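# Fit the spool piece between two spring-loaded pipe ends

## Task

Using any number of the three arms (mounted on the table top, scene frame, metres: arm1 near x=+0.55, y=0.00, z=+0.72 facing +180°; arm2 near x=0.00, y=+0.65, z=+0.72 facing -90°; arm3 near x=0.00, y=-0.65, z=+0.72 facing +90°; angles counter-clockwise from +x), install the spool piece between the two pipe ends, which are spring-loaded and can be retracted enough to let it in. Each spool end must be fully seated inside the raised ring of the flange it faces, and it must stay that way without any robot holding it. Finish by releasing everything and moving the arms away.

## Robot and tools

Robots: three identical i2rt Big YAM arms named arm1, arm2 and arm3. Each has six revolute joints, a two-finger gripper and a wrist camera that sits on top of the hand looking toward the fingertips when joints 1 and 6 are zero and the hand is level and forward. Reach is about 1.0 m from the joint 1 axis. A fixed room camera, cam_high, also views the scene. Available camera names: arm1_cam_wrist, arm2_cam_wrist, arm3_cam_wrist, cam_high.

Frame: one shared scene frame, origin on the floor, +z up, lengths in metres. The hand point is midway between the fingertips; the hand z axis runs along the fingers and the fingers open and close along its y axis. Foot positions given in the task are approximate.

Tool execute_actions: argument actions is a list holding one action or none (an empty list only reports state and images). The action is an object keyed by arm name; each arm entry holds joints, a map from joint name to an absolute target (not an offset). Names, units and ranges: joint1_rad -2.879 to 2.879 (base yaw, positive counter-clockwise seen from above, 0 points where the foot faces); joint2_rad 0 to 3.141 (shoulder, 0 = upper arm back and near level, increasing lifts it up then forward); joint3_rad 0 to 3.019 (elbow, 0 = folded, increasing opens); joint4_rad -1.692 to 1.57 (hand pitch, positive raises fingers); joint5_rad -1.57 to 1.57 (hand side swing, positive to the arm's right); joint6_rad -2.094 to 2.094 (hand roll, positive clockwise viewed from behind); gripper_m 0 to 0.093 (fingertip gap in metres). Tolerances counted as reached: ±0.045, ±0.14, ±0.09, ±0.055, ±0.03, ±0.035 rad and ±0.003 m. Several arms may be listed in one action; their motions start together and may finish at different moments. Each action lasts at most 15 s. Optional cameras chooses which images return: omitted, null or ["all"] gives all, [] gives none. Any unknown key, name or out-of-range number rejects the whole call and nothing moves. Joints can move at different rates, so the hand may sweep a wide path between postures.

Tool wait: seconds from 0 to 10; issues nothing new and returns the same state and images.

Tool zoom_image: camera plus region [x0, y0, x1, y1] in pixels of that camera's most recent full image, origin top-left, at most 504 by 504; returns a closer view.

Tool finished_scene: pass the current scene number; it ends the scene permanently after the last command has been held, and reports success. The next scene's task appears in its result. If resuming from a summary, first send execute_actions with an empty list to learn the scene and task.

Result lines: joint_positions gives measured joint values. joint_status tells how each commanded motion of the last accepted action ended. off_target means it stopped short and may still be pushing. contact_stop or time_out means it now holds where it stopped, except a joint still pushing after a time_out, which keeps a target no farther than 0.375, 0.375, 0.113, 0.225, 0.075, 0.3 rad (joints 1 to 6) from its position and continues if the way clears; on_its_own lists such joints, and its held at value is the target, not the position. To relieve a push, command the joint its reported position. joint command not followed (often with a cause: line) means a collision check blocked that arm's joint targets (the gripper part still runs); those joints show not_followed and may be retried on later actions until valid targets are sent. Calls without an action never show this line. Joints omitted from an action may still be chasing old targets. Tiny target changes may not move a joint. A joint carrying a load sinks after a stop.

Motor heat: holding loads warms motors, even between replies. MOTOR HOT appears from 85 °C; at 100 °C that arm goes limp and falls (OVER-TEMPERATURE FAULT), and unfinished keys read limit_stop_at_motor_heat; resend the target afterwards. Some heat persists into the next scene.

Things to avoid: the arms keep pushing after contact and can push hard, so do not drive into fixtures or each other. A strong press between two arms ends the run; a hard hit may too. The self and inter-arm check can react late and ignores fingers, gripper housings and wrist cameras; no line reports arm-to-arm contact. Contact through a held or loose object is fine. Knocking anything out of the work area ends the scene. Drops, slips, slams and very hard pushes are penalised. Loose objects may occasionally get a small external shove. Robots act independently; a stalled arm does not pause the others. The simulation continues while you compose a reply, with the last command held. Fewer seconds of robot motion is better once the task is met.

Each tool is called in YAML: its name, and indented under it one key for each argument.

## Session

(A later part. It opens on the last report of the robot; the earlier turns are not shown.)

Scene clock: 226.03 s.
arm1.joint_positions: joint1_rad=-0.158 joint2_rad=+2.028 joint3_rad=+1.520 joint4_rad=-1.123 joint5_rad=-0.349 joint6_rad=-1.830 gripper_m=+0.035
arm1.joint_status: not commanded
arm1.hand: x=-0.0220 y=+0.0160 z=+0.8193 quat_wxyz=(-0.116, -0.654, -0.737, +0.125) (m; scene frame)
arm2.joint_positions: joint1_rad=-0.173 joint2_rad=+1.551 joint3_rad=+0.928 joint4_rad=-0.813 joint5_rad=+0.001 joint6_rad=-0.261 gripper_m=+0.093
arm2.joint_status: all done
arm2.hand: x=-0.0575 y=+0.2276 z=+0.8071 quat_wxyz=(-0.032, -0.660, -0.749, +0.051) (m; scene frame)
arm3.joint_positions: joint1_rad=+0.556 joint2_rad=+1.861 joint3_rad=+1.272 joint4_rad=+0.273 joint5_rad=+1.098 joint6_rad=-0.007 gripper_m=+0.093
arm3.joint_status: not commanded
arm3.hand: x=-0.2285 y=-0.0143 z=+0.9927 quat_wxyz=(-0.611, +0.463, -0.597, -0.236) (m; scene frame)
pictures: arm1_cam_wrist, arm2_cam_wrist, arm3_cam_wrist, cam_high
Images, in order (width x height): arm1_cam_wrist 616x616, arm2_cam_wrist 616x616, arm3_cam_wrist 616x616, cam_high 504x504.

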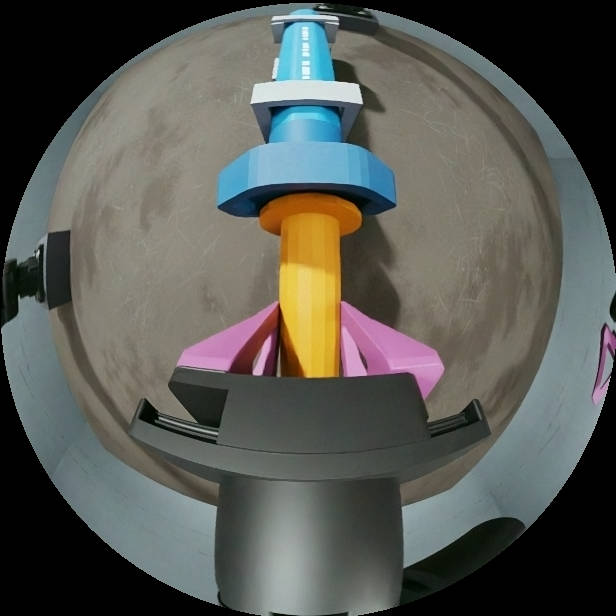

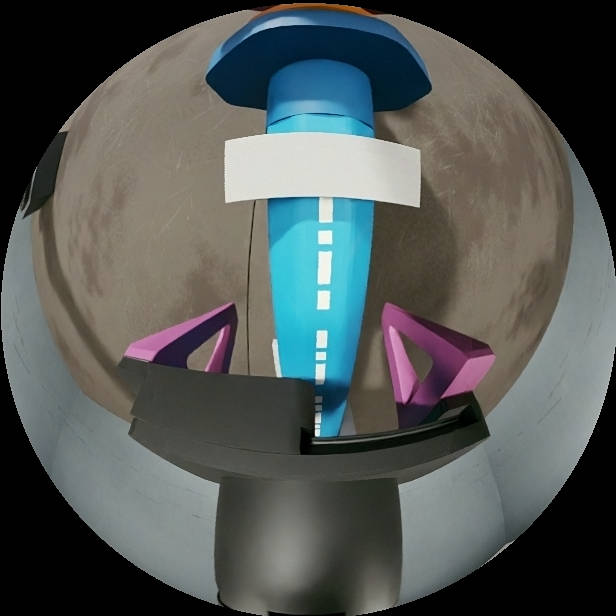

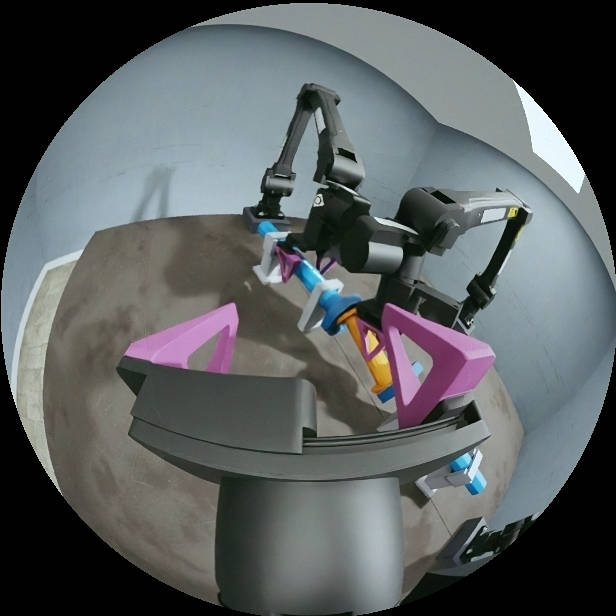

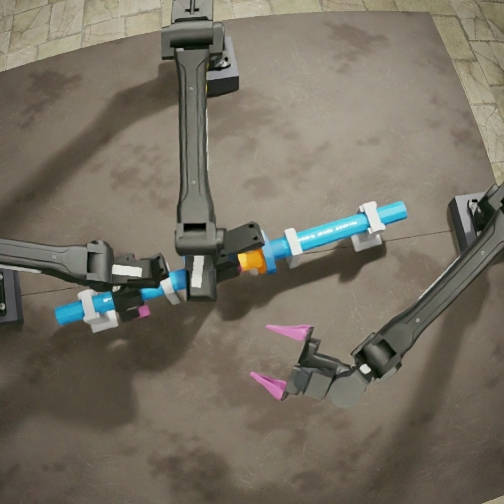

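execute_actions:
  actions:
    - {"arm1":{"joints":{"joint2_rad":2.075}},"arm2":{"joints":{"joint2_rad":1.35,"joint4_rad":-1.0}}}

zoom_image:
  camera: "arm3_cam_wrist"
  region: [290,250,450,420]

zoom_image:
  camera: "arm2_cam_wrist"
  region: [200,0,440,200]

Scene clock: 236.27 s.
arm1.joint_positions: joint1_rad=-0.158 joint2_rad=+2.033 joint3_rad=+1.525 joint4_rad=-1.130 joint5_rad=-0.350 joint6_rad=-1.831 gripper_m=+0.035
arm1.joint_status: all done
arm1.hand: x=-0.0222 y=+0.0159 z=+0.8185 quat_wxyz=(-0.119, -0.654, -0.737, +0.123) (m; scene frame)
arm2.joint_positions: joint1_rad=-0.173 joint2_rad=+1.341 joint3_rad=+0.928 joint4_rad=-0.992 joint5_rad=+0.001 joint6_rad=-0.261 gripper_m=+0.093
arm2.joint_status: all done
arm2.hand: x=-0.0531 y=+0.2595 z=+0.8824 quat_wxyz=(-0.041, -0.659, -0.748, +0.063) (m; scene frame)
arm3.joint_positions: joint1_rad=+0.556 joint2_rad=+1.861 joint3_rad=+1.272 joint4_rad=+0.273 joint5_rad=+1.098 joint6_rad=-0.007 gripper_m=+0.093
arm3.joint_status: not commanded
arm3.hand: x=-0.2285 y=-0.0143 z=+0.9927 quat_wxyz=(-0.611, +0.463, -0.597, -0.236) (m; scene frame)
pictures: arm1_cam_wrist, arm2_cam_wrist, arm3_cam_wrist, cam_high
Images, in order (width x height): arm1_cam_wrist 616x616, arm2_cam_wrist 616x616, arm3_cam_wrist 616x616, cam_high 504x504.

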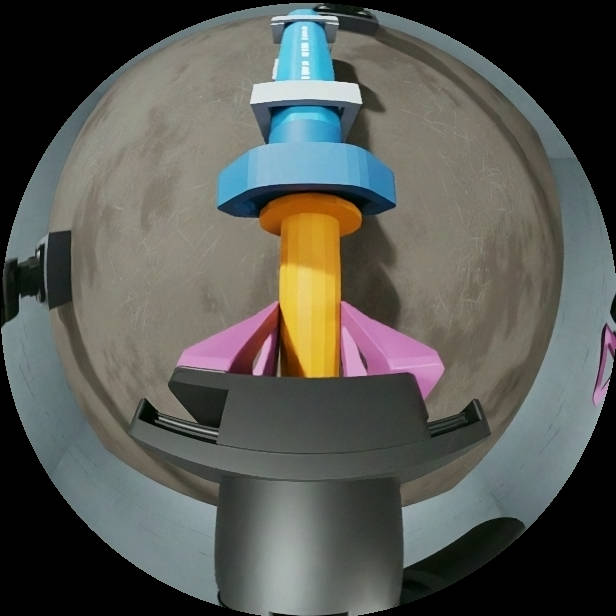

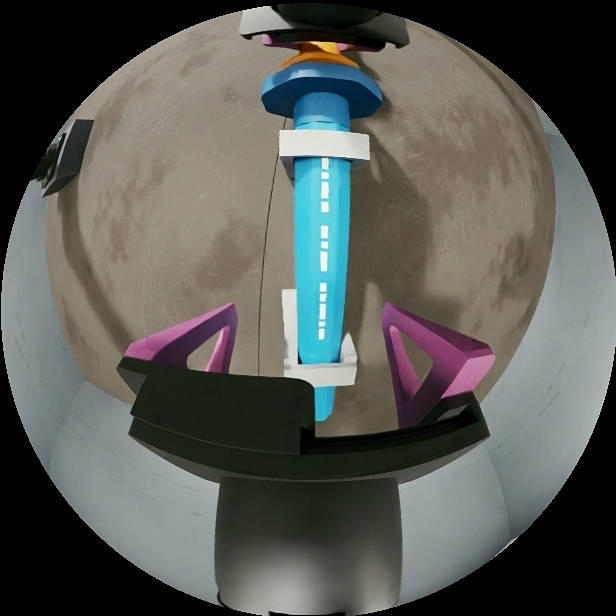

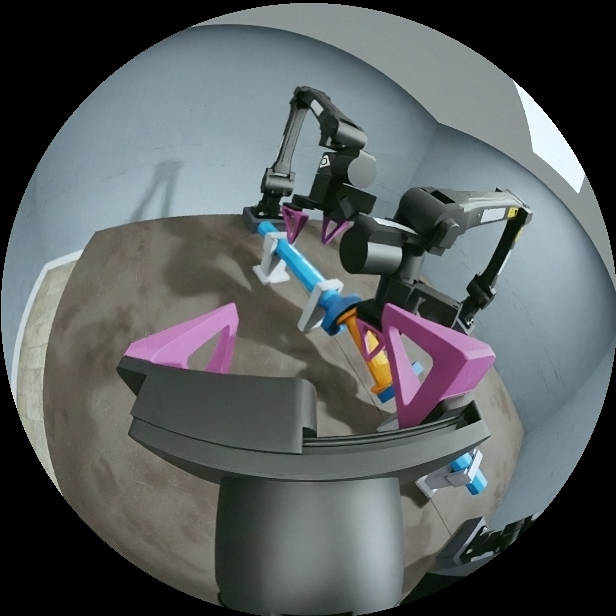

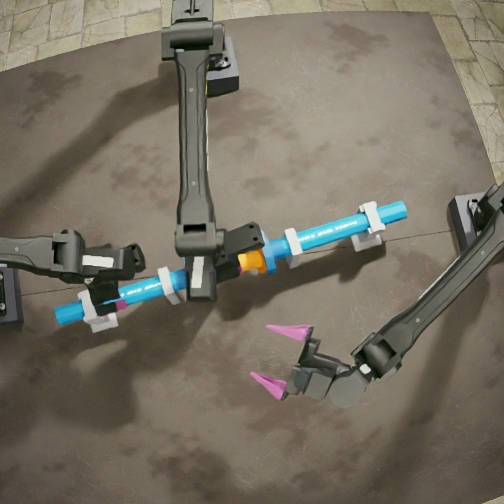

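Region (290, 250, 450, 420) of arm3_cam_wrist's 616x616 image, scaled by 2.965, with more detail than that image has; it fills the left 474 columns of this view, and the rest is white.

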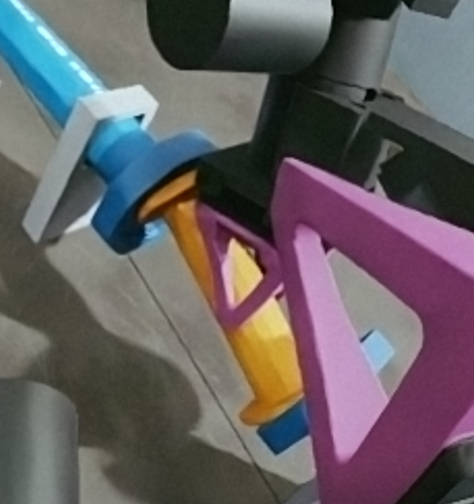

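Region (200, 0, 440, 200) of arm2_cam_wrist's 616x616 image, scaled by 2.100, with more detail than that image has.

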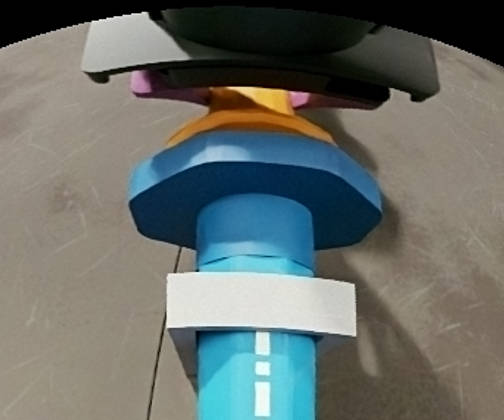

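execute_actions:
  actions:
    - {"arm3":{"joints":{"joint1_rad":0.85,"joint2_rad":2.04,"joint3_rad":1.08,"joint4_rad":0.97,"joint5_rad":1.5}}}
  cameras: ["arm3_cam_wrist","cam_high"]

Scene clock: 244.83 s.
arm1.joint_positions: joint1_rad=-0.158 joint2_rad=+2.033 joint3_rad=+1.525 joint4_rad=-1.130 joint5_rad=-0.350 joint6_rad=-1.831 gripper_m=+0.035
arm1.joint_status: not commanded
arm1.hand: x=-0.0222 y=+0.0159 z=+0.8185 quat_wxyz=(-0.119, -0.654, -0.737, +0.123) (m; scene frame)
arm2.joint_positions: joint1_rad=-0.173 joint2_rad=+1.341 joint3_rad=+0.928 joint4_rad=-0.992 joint5_rad=+0.001 joint6_rad=-0.261 gripper_m=+0.093
arm2.joint_status: not commanded
arm2.hand: x=-0.0531 y=+0.2595 z=+0.8824 quat_wxyz=(-0.041, -0.659, -0.748, +0.063) (m; scene frame)
arm3.joint_positions: joint1_rad=+0.852 joint2_rad=+2.046 joint3_rad=+1.070 joint4_rad=+0.944 joint5_rad=+1.498 joint6_rad=-0.006 gripper_m=+0.093
arm3.joint_status: all done
arm3.hand: x=-0.3148 y=-0.1603 z=+0.8959 quat_wxyz=(-0.635, +0.333, -0.624, -0.309) (m; scene frame)
pictures: arm3_cam_wrist, cam_high
Images, in order (width x height): arm3_cam_wrist 616x616, cam_high 504x504.

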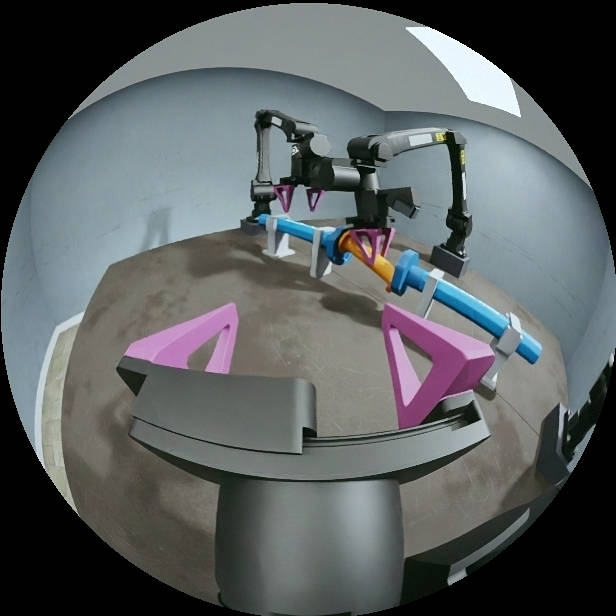

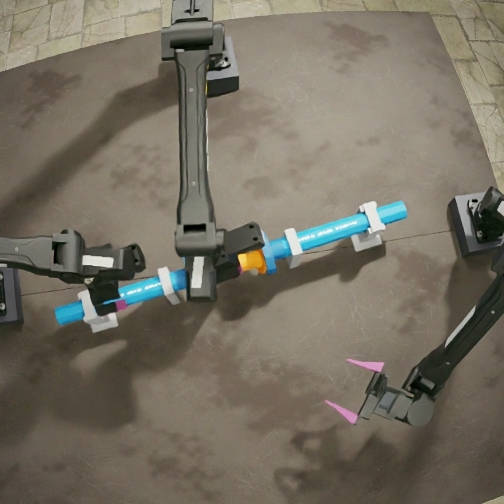

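zoom_image:
  camera: "arm3_cam_wrist"
  region: [300,200,460,320]

Region (300, 200, 460, 320) of arm3_cam_wrist's 616x616 image, scaled by 3.150, with more detail than that image has; it fills the top 378 rows of this view, and the rest is white.

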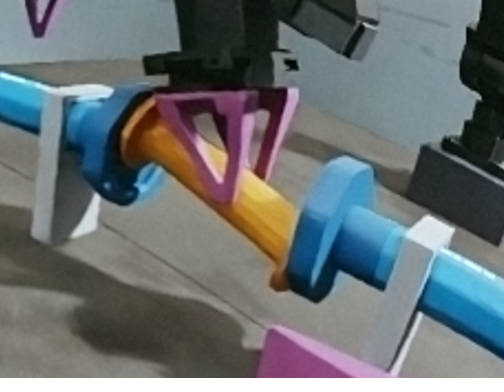

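execute_actions:
  actions:
    - {"arm1":{"joints":{"joint1_rad":-0.228,"joint5_rad":-0.62,"joint2_rad":2.1,"joint6_rad":-1.89}}}
  cameras: ["arm1_cam_wrist","arm3_cam_wrist","cam_high"]

zoom_image:
  camera: "arm3_cam_wrist"
  region: [300,200,460,320]

Scene clock: 254.13 s.
arm1.joint_positions: joint1_rad=-0.230 joint2_rad=+2.077 joint3_rad=+1.530 joint4_rad=-1.137 joint5_rad=-0.606 joint6_rad=-1.900 gripper_m=+0.035
arm1.joint_status: all done
arm1.hand: x=-0.0246 y=+0.0184 z=+0.8159 quat_wxyz=(-0.189, -0.643, -0.706, +0.229) (m; scene frame)
arm2.joint_positions: joint1_rad=-0.173 joint2_rad=+1.341 joint3_rad=+0.928 joint4_rad=-0.992 joint5_rad=+0.001 joint6_rad=-0.261 gripper_m=+0.093
arm2.joint_status: not commanded
arm2.hand: x=-0.0531 y=+0.2595 z=+0.8824 quat_wxyz=(-0.041, -0.659, -0.748, +0.063) (m; scene frame)
arm3.joint_positions: joint1_rad=+0.852 joint2_rad=+2.046 joint3_rad=+1.070 joint4_rad=+0.944 joint5_rad=+1.498 joint6_rad=-0.006 gripper_m=+0.093
arm3.joint_status: not commanded
arm3.hand: x=-0.3148 y=-0.1603 z=+0.8959 quat_wxyz=(-0.635, +0.333, -0.624, -0.309) (m; scene frame)
pictures: arm1_cam_wrist, arm3_cam_wrist, cam_high
Images, in order (width x height): arm1_cam_wrist 616x616, arm3_cam_wrist 616x616, cam_high 504x504.

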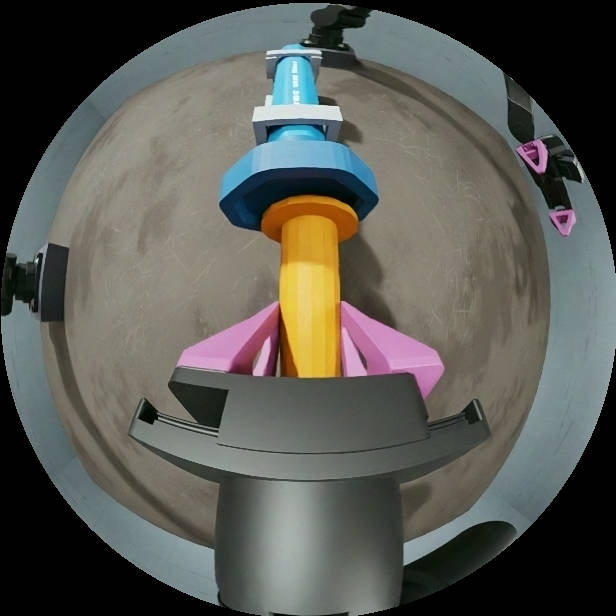

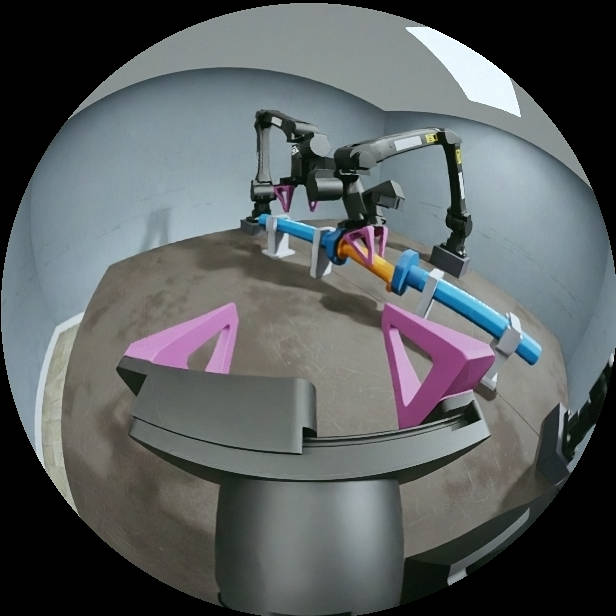

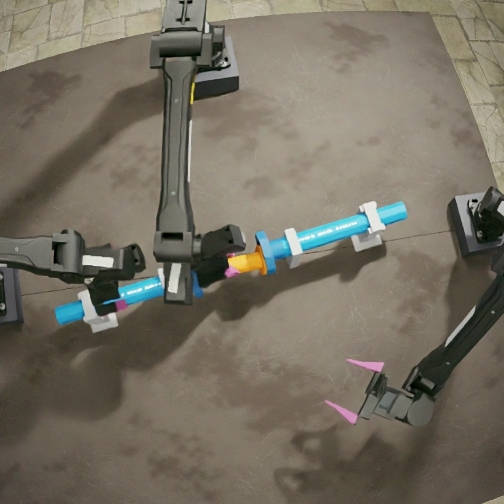

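Region (300, 200, 460, 320) of arm3_cam_wrist's 616x616 image, scaled by 3.150, with more detail than that image has; it fills the top 378 rows of this view, and the rest is white.

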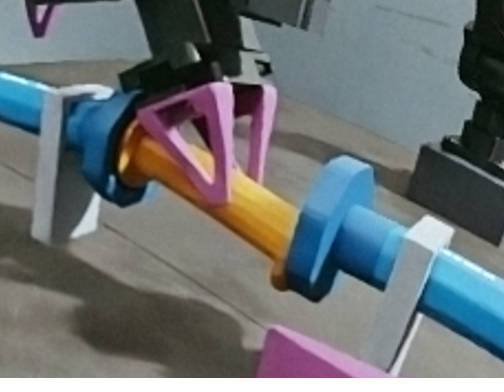

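execute_actions:
  actions:
    - {"arm1":{"joints":{"joint2_rad":2.03}}}
  cameras: ["arm1_cam_wrist","arm3_cam_wrist"]

zoom_image:
  camera: "arm3_cam_wrist"
  region: [300,200,460,320]

Scene clock: 257.70 s.
arm1.joint_positions: joint1_rad=-0.230 joint2_rad=+2.076 joint3_rad=+1.530 joint4_rad=-1.137 joint5_rad=-0.605 joint6_rad=-1.900 gripper_m=+0.035
arm1.joint_status: all done
arm1.hand: x=-0.0247 y=+0.0185 z=+0.8167 quat_wxyz=(-0.189, -0.643, -0.706, +0.229) (m; scene frame)
arm2.joint_positions: joint1_rad=-0.173 joint2_rad=+1.341 joint3_rad=+0.928 joint4_rad=-0.992 joint5_rad=+0.001 joint6_rad=-0.261 gripper_m=+0.093
arm2.joint_status: not commanded
arm2.hand: x=-0.0531 y=+0.2595 z=+0.8824 quat_wxyz=(-0.041, -0.659, -0.748, +0.063) (m; scene frame)
arm3.joint_positions: joint1_rad=+0.852 joint2_rad=+2.046 joint3_rad=+1.070 joint4_rad=+0.944 joint5_rad=+1.498 joint6_rad=-0.006 gripper_m=+0.093
arm3.joint_status: not commanded
arm3.hand: x=-0.3148 y=-0.1603 z=+0.8959 quat_wxyz=(-0.635, +0.333, -0.624, -0.309) (m; scene frame)
pictures: arm1_cam_wrist, arm3_cam_wrist
Images, in order (width x height): arm1_cam_wrist 616x616, arm3_cam_wrist 616x616.

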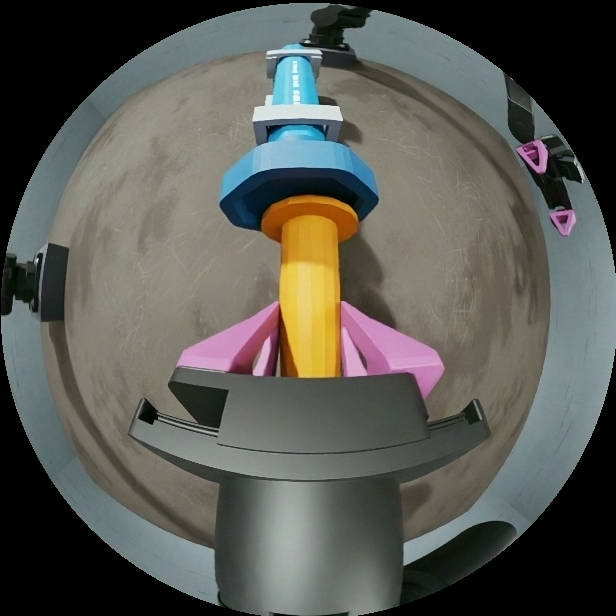

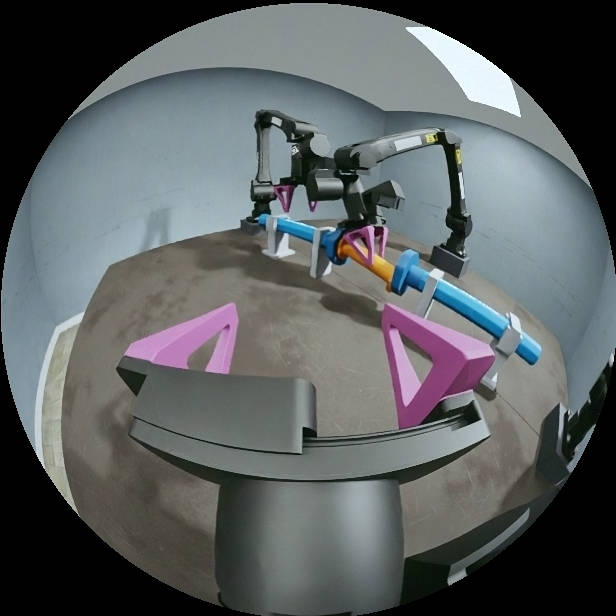

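Region (300, 200, 460, 320) of arm3_cam_wrist's 616x616 image, scaled by 3.150, with more detail than that image has; it fills the top 378 rows of this view, and the rest is white.

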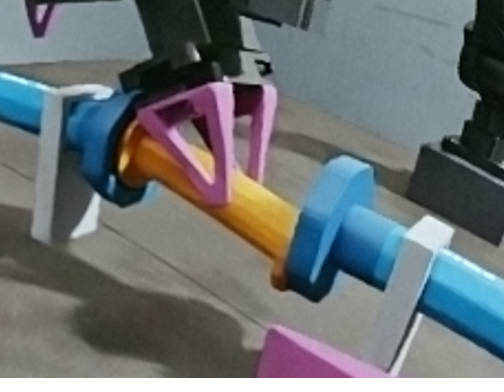

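execute_actions:
  actions:
    - {"arm1":{"joints":{"joint2_rad":1.99,"joint6_rad":-2.0}}}
  cameras: ["arm1_cam_wrist","arm3_cam_wrist"]

zoom_image:
  camera: "arm3_cam_wrist"
  region: [300,200,460,320]

Scene clock: 263.30 s.
arm1.joint_positions: joint1_rad=-0.230 joint2_rad=+2.059 joint3_rad=+1.530 joint4_rad=-1.137 joint5_rad=-0.605 joint6_rad=-1.945 gripper_m=+0.035
arm1.joint_status: joint6_rad time_out (moved -0.045 of -0.100); the others done
arm1.on_its_own: joint6_rad reads -1.945 and still pushes toward -2.000 since a time_out
arm1.hand: x=-0.0264 y=+0.0187 z=+0.8257 quat_wxyz=(-0.177, -0.625, -0.722, +0.237) (m; scene frame)
arm2.joint_positions: joint1_rad=-0.173 joint2_rad=+1.341 joint3_rad=+0.928 joint4_rad=-0.992 joint5_rad=+0.001 joint6_rad=-0.261 gripper_m=+0.093
arm2.joint_status: not commanded
arm2.hand: x=-0.0531 y=+0.2595 z=+0.8824 quat_wxyz=(-0.041, -0.659, -0.748, +0.063) (m; scene frame)
arm3.joint_positions: joint1_rad=+0.852 joint2_rad=+2.046 joint3_rad=+1.070 joint4_rad=+0.944 joint5_rad=+1.498 joint6_rad=-0.006 gripper_m=+0.093
arm3.joint_status: not commanded
arm3.hand: x=-0.3148 y=-0.1603 z=+0.8959 quat_wxyz=(-0.635, +0.333, -0.624, -0.309) (m; scene frame)
pictures: arm1_cam_wrist, arm3_cam_wrist
Images, in order (width x height): arm1_cam_wrist 616x616, arm3_cam_wrist 616x616.

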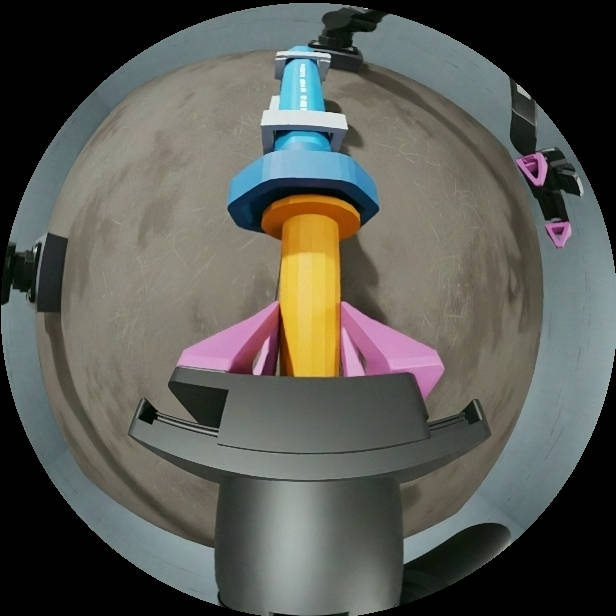

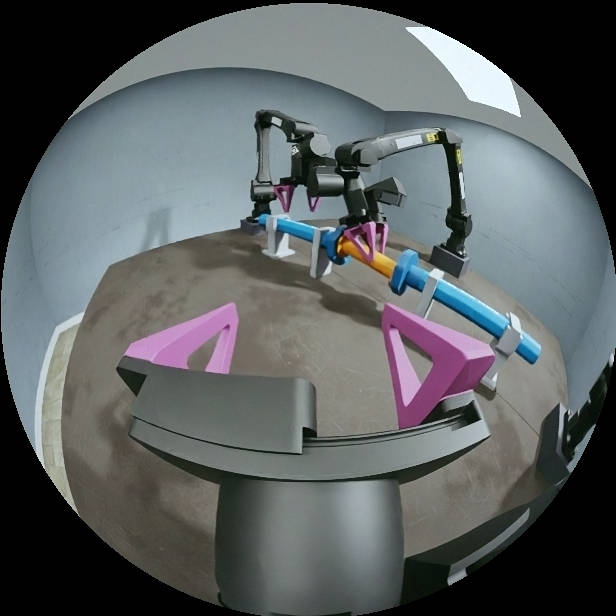

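Region (300, 200, 460, 320) of arm3_cam_wrist's 616x616 image, scaled by 3.150, with more detail than that image has; it fills the top 378 rows of this view, and the rest is white.

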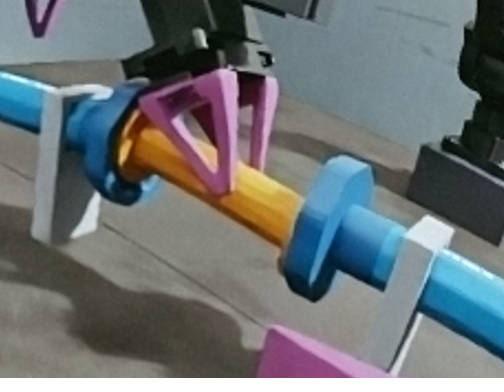

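execute_actions:
  actions:
    - {"arm1":{"joints":{"joint5_rad":-0.7,"joint1_rad":-0.255,"joint2_rad":2.085,"joint6_rad":-1.96}}}
  cameras: ["arm1_cam_wrist","arm3_cam_wrist","arm2_cam_wrist"]

zoom_image:
  camera: "arm3_cam_wrist"
  region: [300,200,460,320]

Scene clock: 266.43 s.
arm1.joint_positions: joint1_rad=-0.250 joint2_rad=+2.078 joint3_rad=+1.530 joint4_rad=-1.142 joint5_rad=-0.679 joint6_rad=-1.958 gripper_m=+0.035
arm1.joint_status: all done
arm1.hand: x=-0.0259 y=+0.0195 z=+0.8232 quat_wxyz=(-0.199, -0.624, -0.707, +0.266) (m; scene frame)
arm2.joint_positions: joint1_rad=-0.173 joint2_rad=+1.341 joint3_rad=+0.928 joint4_rad=-0.992 joint5_rad=+0.001 joint6_rad=-0.261 gripper_m=+0.093
arm2.joint_status: not commanded
arm2.hand: x=-0.0531 y=+0.2595 z=+0.8824 quat_wxyz=(-0.041, -0.659, -0.748, +0.063) (m; scene frame)
arm3.joint_positions: joint1_rad=+0.852 joint2_rad=+2.046 joint3_rad=+1.070 joint4_rad=+0.944 joint5_rad=+1.498 joint6_rad=-0.006 gripper_m=+0.093
arm3.joint_status: not commanded
arm3.hand: x=-0.3148 y=-0.1603 z=+0.8959 quat_wxyz=(-0.635, +0.333, -0.624, -0.309) (m; scene frame)
pictures: arm1_cam_wrist, arm2_cam_wrist, arm3_cam_wrist
Images, in order (width x height): arm1_cam_wrist 616x616, arm2_cam_wrist 616x616, arm3_cam_wrist 616x616.

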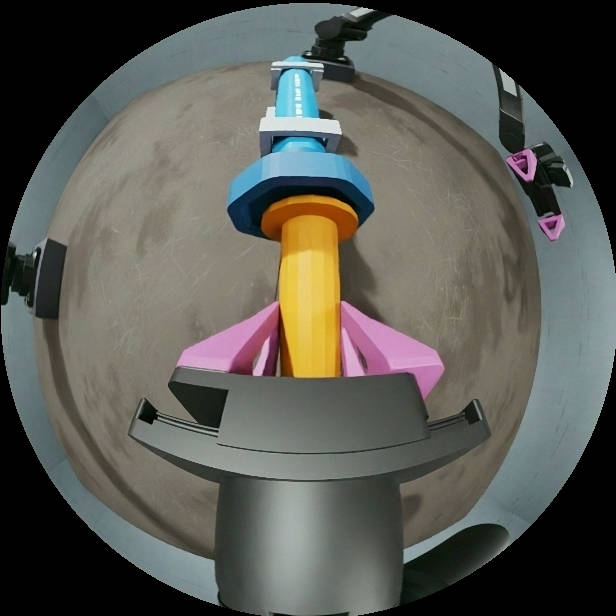

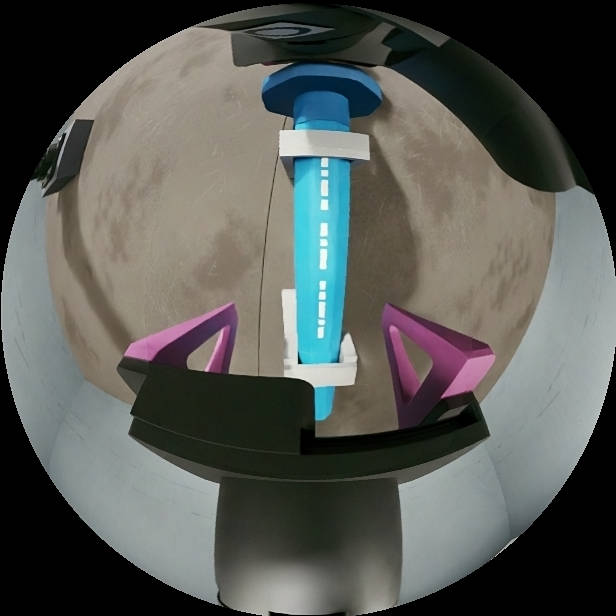

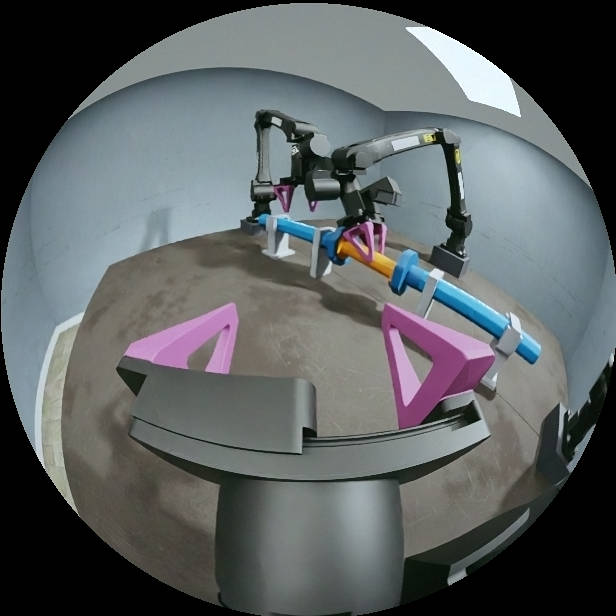

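Region (300, 200, 460, 320) of arm3_cam_wrist's 616x616 image, scaled by 3.150, with more detail than that image has; it fills the top 378 rows of this view, and the rest is white.

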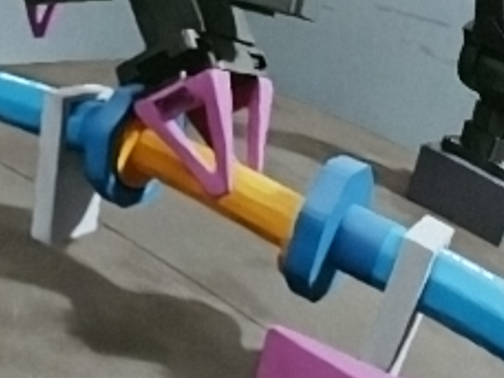

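execute_actions:
  actions:
    - {"arm1":{"joints":{"gripper_m":0.06}},"arm2":{"joints":{"joint2_rad":0.9,"joint3_rad":0.93,"joint1_rad":-0.4}}}

zoom_image:
  camera: "arm3_cam_wrist"
  region: [300,200,460,320]

Scene clock: 271.23 s.
arm1.joint_positions: joint1_rad=-0.250 joint2_rad=+2.078 joint3_rad=+1.530 joint4_rad=-1.142 joint5_rad=-0.697 joint6_rad=-1.958 gripper_m=+0.060
arm1.joint_status: all done
arm1.hand: x=-0.0271 y=+0.0173 z=+0.8253 quat_wxyz=(-0.202, -0.623, -0.705, +0.274) (m; scene frame)
arm2.joint_positions: joint1_rad=-0.404 joint2_rad=+0.895 joint3_rad=+0.928 joint4_rad=-0.992 joint5_rad=+0.000 joint6_rad=-0.261 gripper_m=+0.093
arm2.joint_status: all done
arm2.hand: x=-0.1298 y=+0.3088 z=+1.0439 quat_wxyz=(-0.131, -0.710, -0.640, +0.263) (m; scene frame)
arm3.joint_positions: joint1_rad=+0.852 joint2_rad=+2.046 joint3_rad=+1.070 joint4_rad=+0.944 joint5_rad=+1.498 joint6_rad=-0.006 gripper_m=+0.093
arm3.joint_status: not commanded
arm3.hand: x=-0.3148 y=-0.1603 z=+0.8959 quat_wxyz=(-0.635, +0.333, -0.624, -0.309) (m; scene frame)
pictures: arm1_cam_wrist, arm2_cam_wrist, arm3_cam_wrist, cam_high
Images, in order (width x height): arm1_cam_wrist 616x616, arm2_cam_wrist 616x616, arm3_cam_wrist 616x616, cam_high 504x504.

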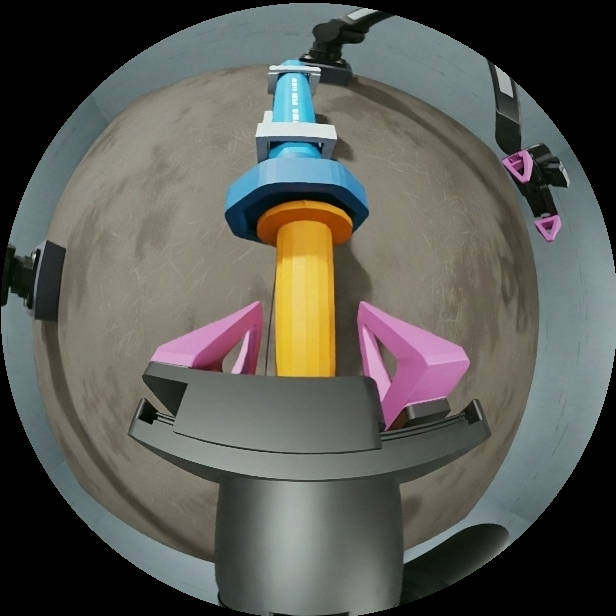

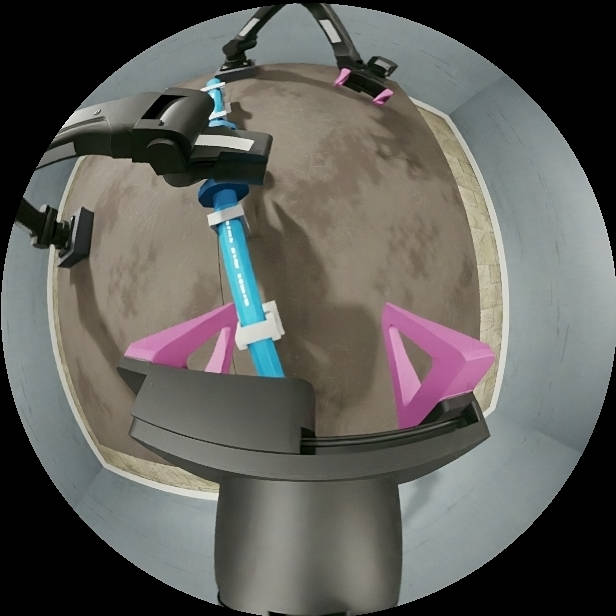

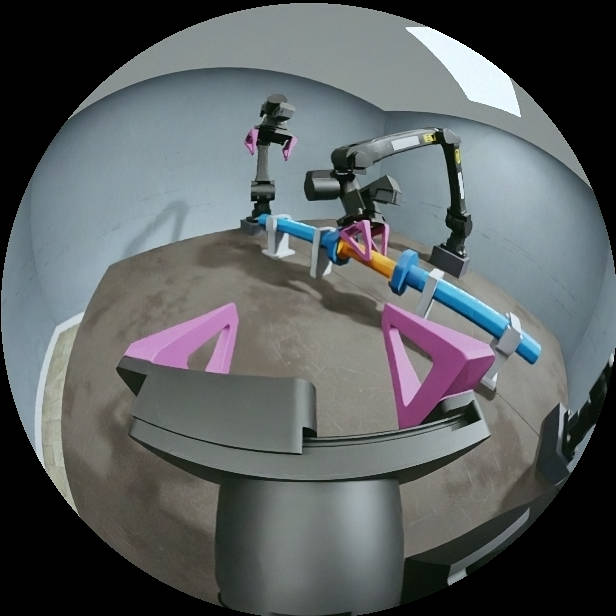

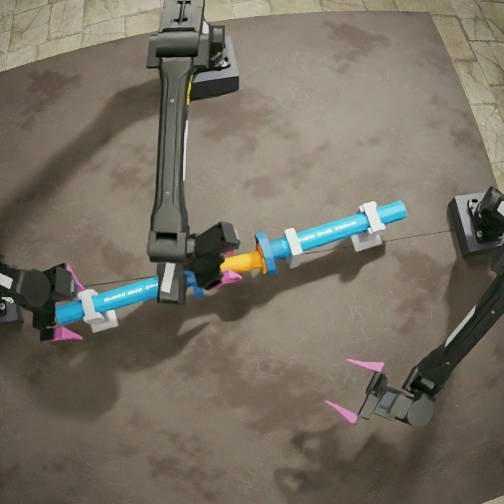

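Region (300, 200, 460, 320) of arm3_cam_wrist's 616x616 image, scaled by 3.150, with more detail than that image has; it fills the top 378 rows of this view, and the rest is white.

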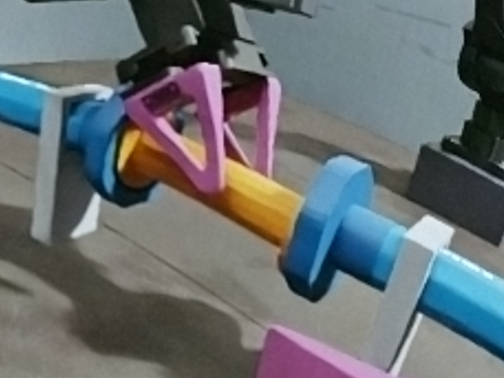

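Holds. Withdraw arm1 and inspect.

execute_actions:
  actions:
    - {"arm1":{"joints":{"gripper_m":0.093,"joint2_rad":1.85,"joint5_rad":-0.4}}}

zoom_image:
  camera: "arm3_cam_wrist"
  region: [300,200,460,320]

zoom_image:
  camera: "cam_high"
  region: [150,200,330,330]

Scene clock: 274.57 s.
arm1.joint_positions: joint1_rad=-0.249 joint2_rad=+1.833 joint3_rad=+1.545 joint4_rad=-1.141 joint5_rad=-0.403 joint6_rad=-1.958 gripper_m=+0.093
arm1.joint_status: all done
arm1.hand: x=-0.0342 y=+0.0615 z=+0.9404 quat_wxyz=(-0.026, -0.621, -0.756, +0.206) (m; scene frame)
arm2.joint_positions: joint1_rad=-0.404 joint2_rad=+0.895 joint3_rad=+0.928 joint4_rad=-0.992 joint5_rad=+0.000 joint6_rad=-0.261 gripper_m=+0.093
arm2.joint_status: not commanded
arm2.hand: x=-0.1298 y=+0.3088 z=+1.0439 quat_wxyz=(-0.131, -0.710, -0.640, +0.263) (m; scene frame)
arm3.joint_positions: joint1_rad=+0.852 joint2_rad=+2.046 joint3_rad=+1.070 joint4_rad=+0.944 joint5_rad=+1.498 joint6_rad=-0.006 gripper_m=+0.093
arm3.joint_status: not commanded
arm3.hand: x=-0.3148 y=-0.1603 z=+0.8959 quat_wxyz=(-0.635, +0.333, -0.624, -0.309) (m; scene frame)
pictures: arm1_cam_wrist, arm2_cam_wrist, arm3_cam_wrist, cam_high
Images, in order (width x height): arm1_cam_wrist 616x616, arm2_cam_wrist 616x616, arm3_cam_wrist 616x616, cam_high 504x504.

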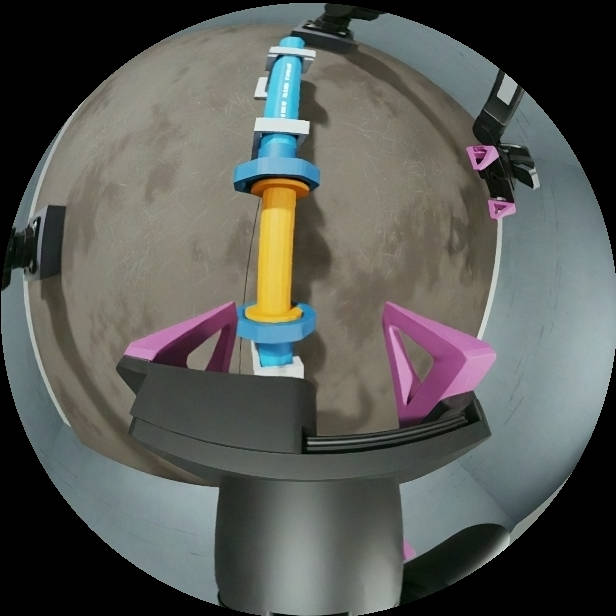

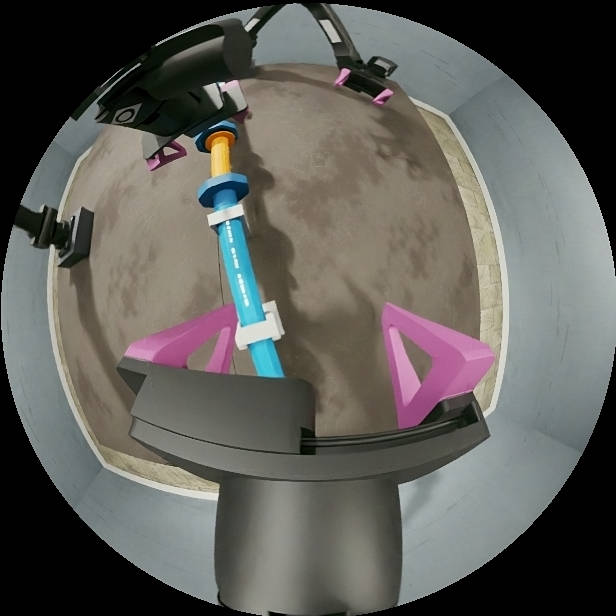

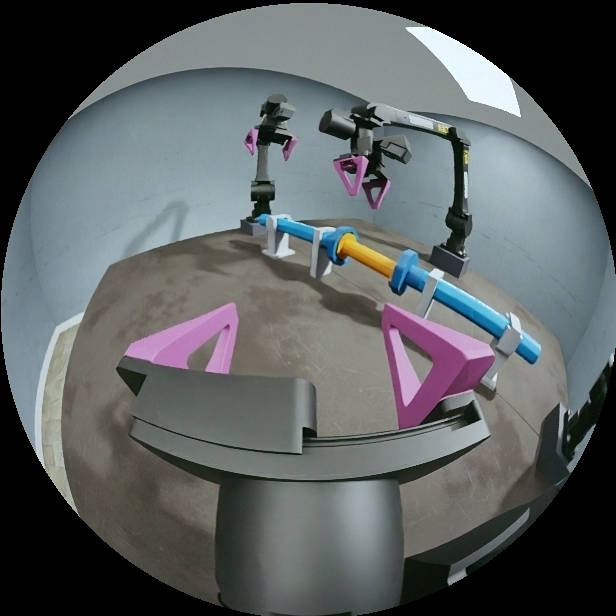

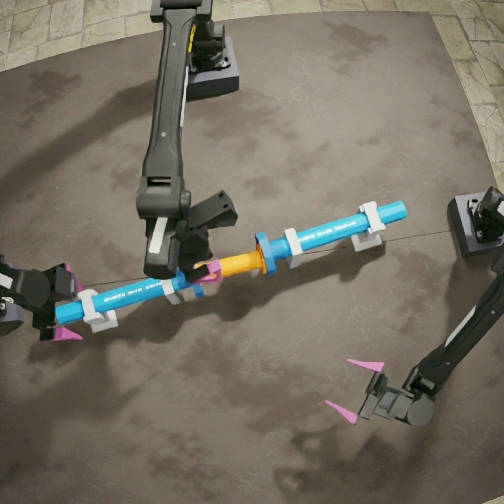

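Region (300, 200, 460, 320) of arm3_cam_wrist's 616x616 image, scaled by 3.150, with more detail than that image has; it fills the top 378 rows of this view, and the rest is white.

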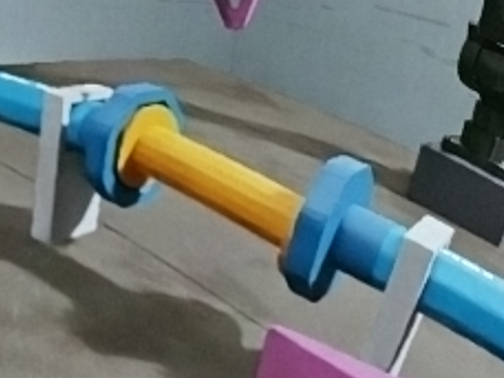

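Region (150, 200, 330, 330) of cam_high's 504x504 image, scaled by 2.800, with more detail than that image has.

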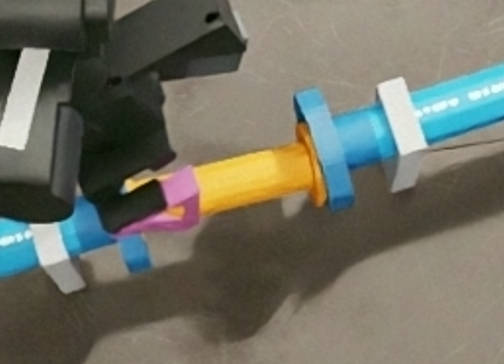

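execute_actions:
  actions:
    - {"arm1":{"joints":{"joint1_rad":-0.12,"joint2_rad":1.75,"joint3_rad":1.56,"joint4_rad":-1.4,"joint5_rad":0,"joint6_rad":-1.8}}}

zoom_image:
  camera: "arm1_cam_wrist"
  region: [200,120,420,340]

zoom_image:
  camera: "cam_high"
  region: [170,220,300,310]

Scene clock: 279.67 s.
arm1.joint_positions: joint1_rad=-0.114 joint2_rad=+1.749 joint3_rad=+1.545 joint4_rad=-1.387 joint5_rad=-0.003 joint6_rad=-1.809 gripper_m=+0.093
arm1.joint_status: all done
arm1.hand: x=+0.0280 y=+0.0436 z=+0.9679 quat_wxyz=(-0.003, -0.652, -0.758, -0.008) (m; scene frame)
arm2.joint_positions: joint1_rad=-0.404 joint2_rad=+0.895 joint3_rad=+0.928 joint4_rad=-0.992 joint5_rad=+0.000 joint6_rad=-0.261 gripper_m=+0.093
arm2.joint_status: not commanded
arm2.hand: x=-0.1298 y=+0.3088 z=+1.0439 quat_wxyz=(-0.131, -0.710, -0.640, +0.263) (m; scene frame)
arm3.joint_positions: joint1_rad=+0.852 joint2_rad=+2.046 joint3_rad=+1.070 joint4_rad=+0.944 joint5_rad=+1.498 joint6_rad=-0.006 gripper_m=+0.093
arm3.joint_status: not commanded
arm3.hand: x=-0.3148 y=-0.1603 z=+0.8959 quat_wxyz=(-0.635, +0.333, -0.624, -0.309) (m; scene frame)
pictures: arm1_cam_wrist, arm2_cam_wrist, arm3_cam_wrist, cam_high
Images, in order (width x height): arm1_cam_wrist 616x616, arm2_cam_wrist 616x616, arm3_cam_wrist 616x616, cam_high 504x504.

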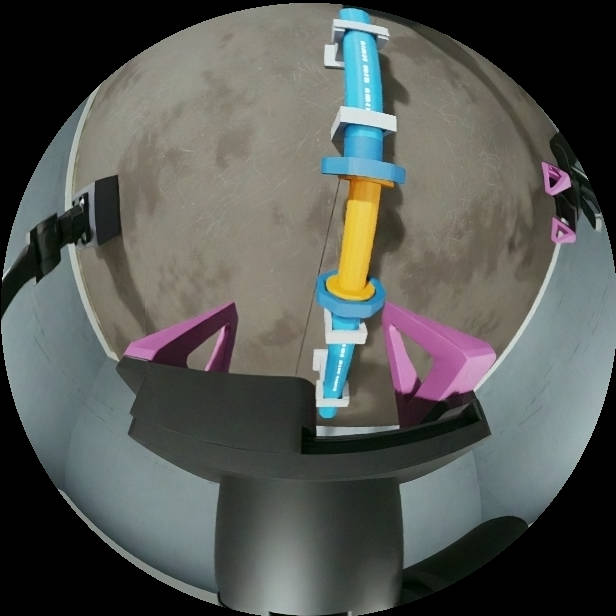

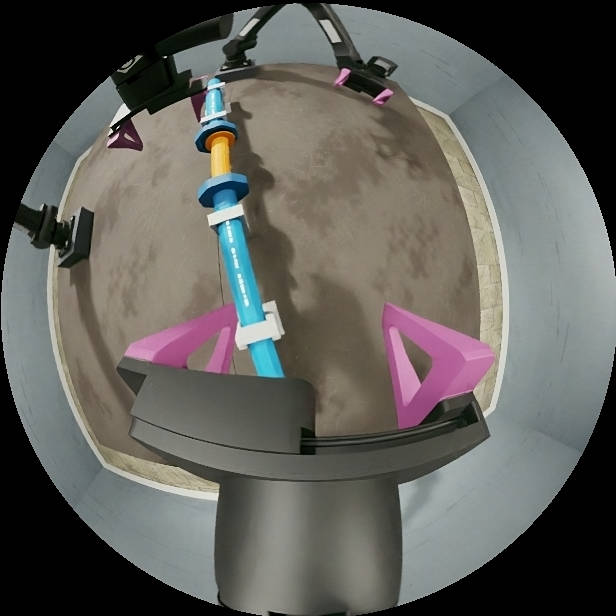

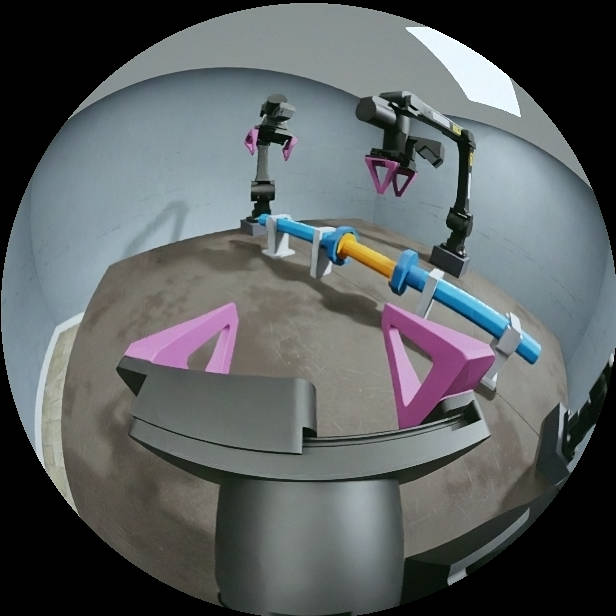

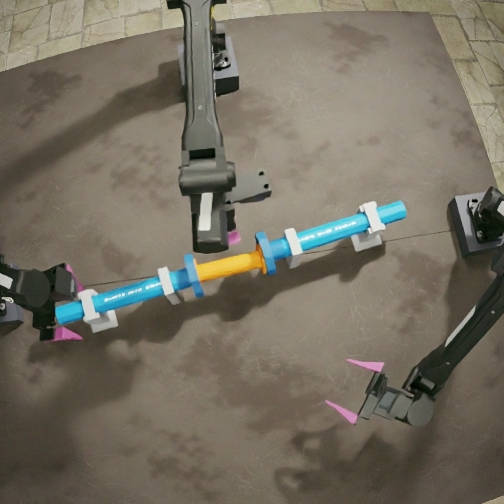

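Region (200, 120, 420, 340) of arm1_cam_wrist's 616x616 image, scaled by 2.291, with more detail than that image has.

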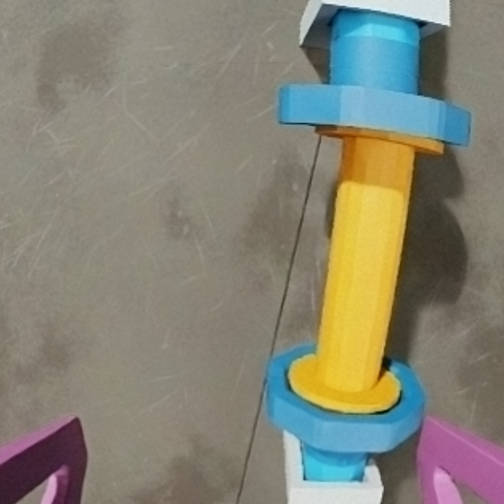

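Region (170, 220, 300, 310) of cam_high's 504x504 image, scaled by 3.877, with more detail than that image has; it fills the top 349 rows of this view, and the rest is white.

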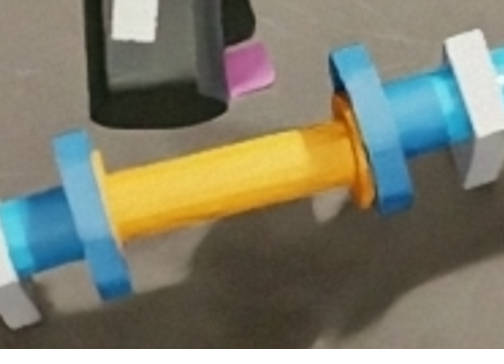

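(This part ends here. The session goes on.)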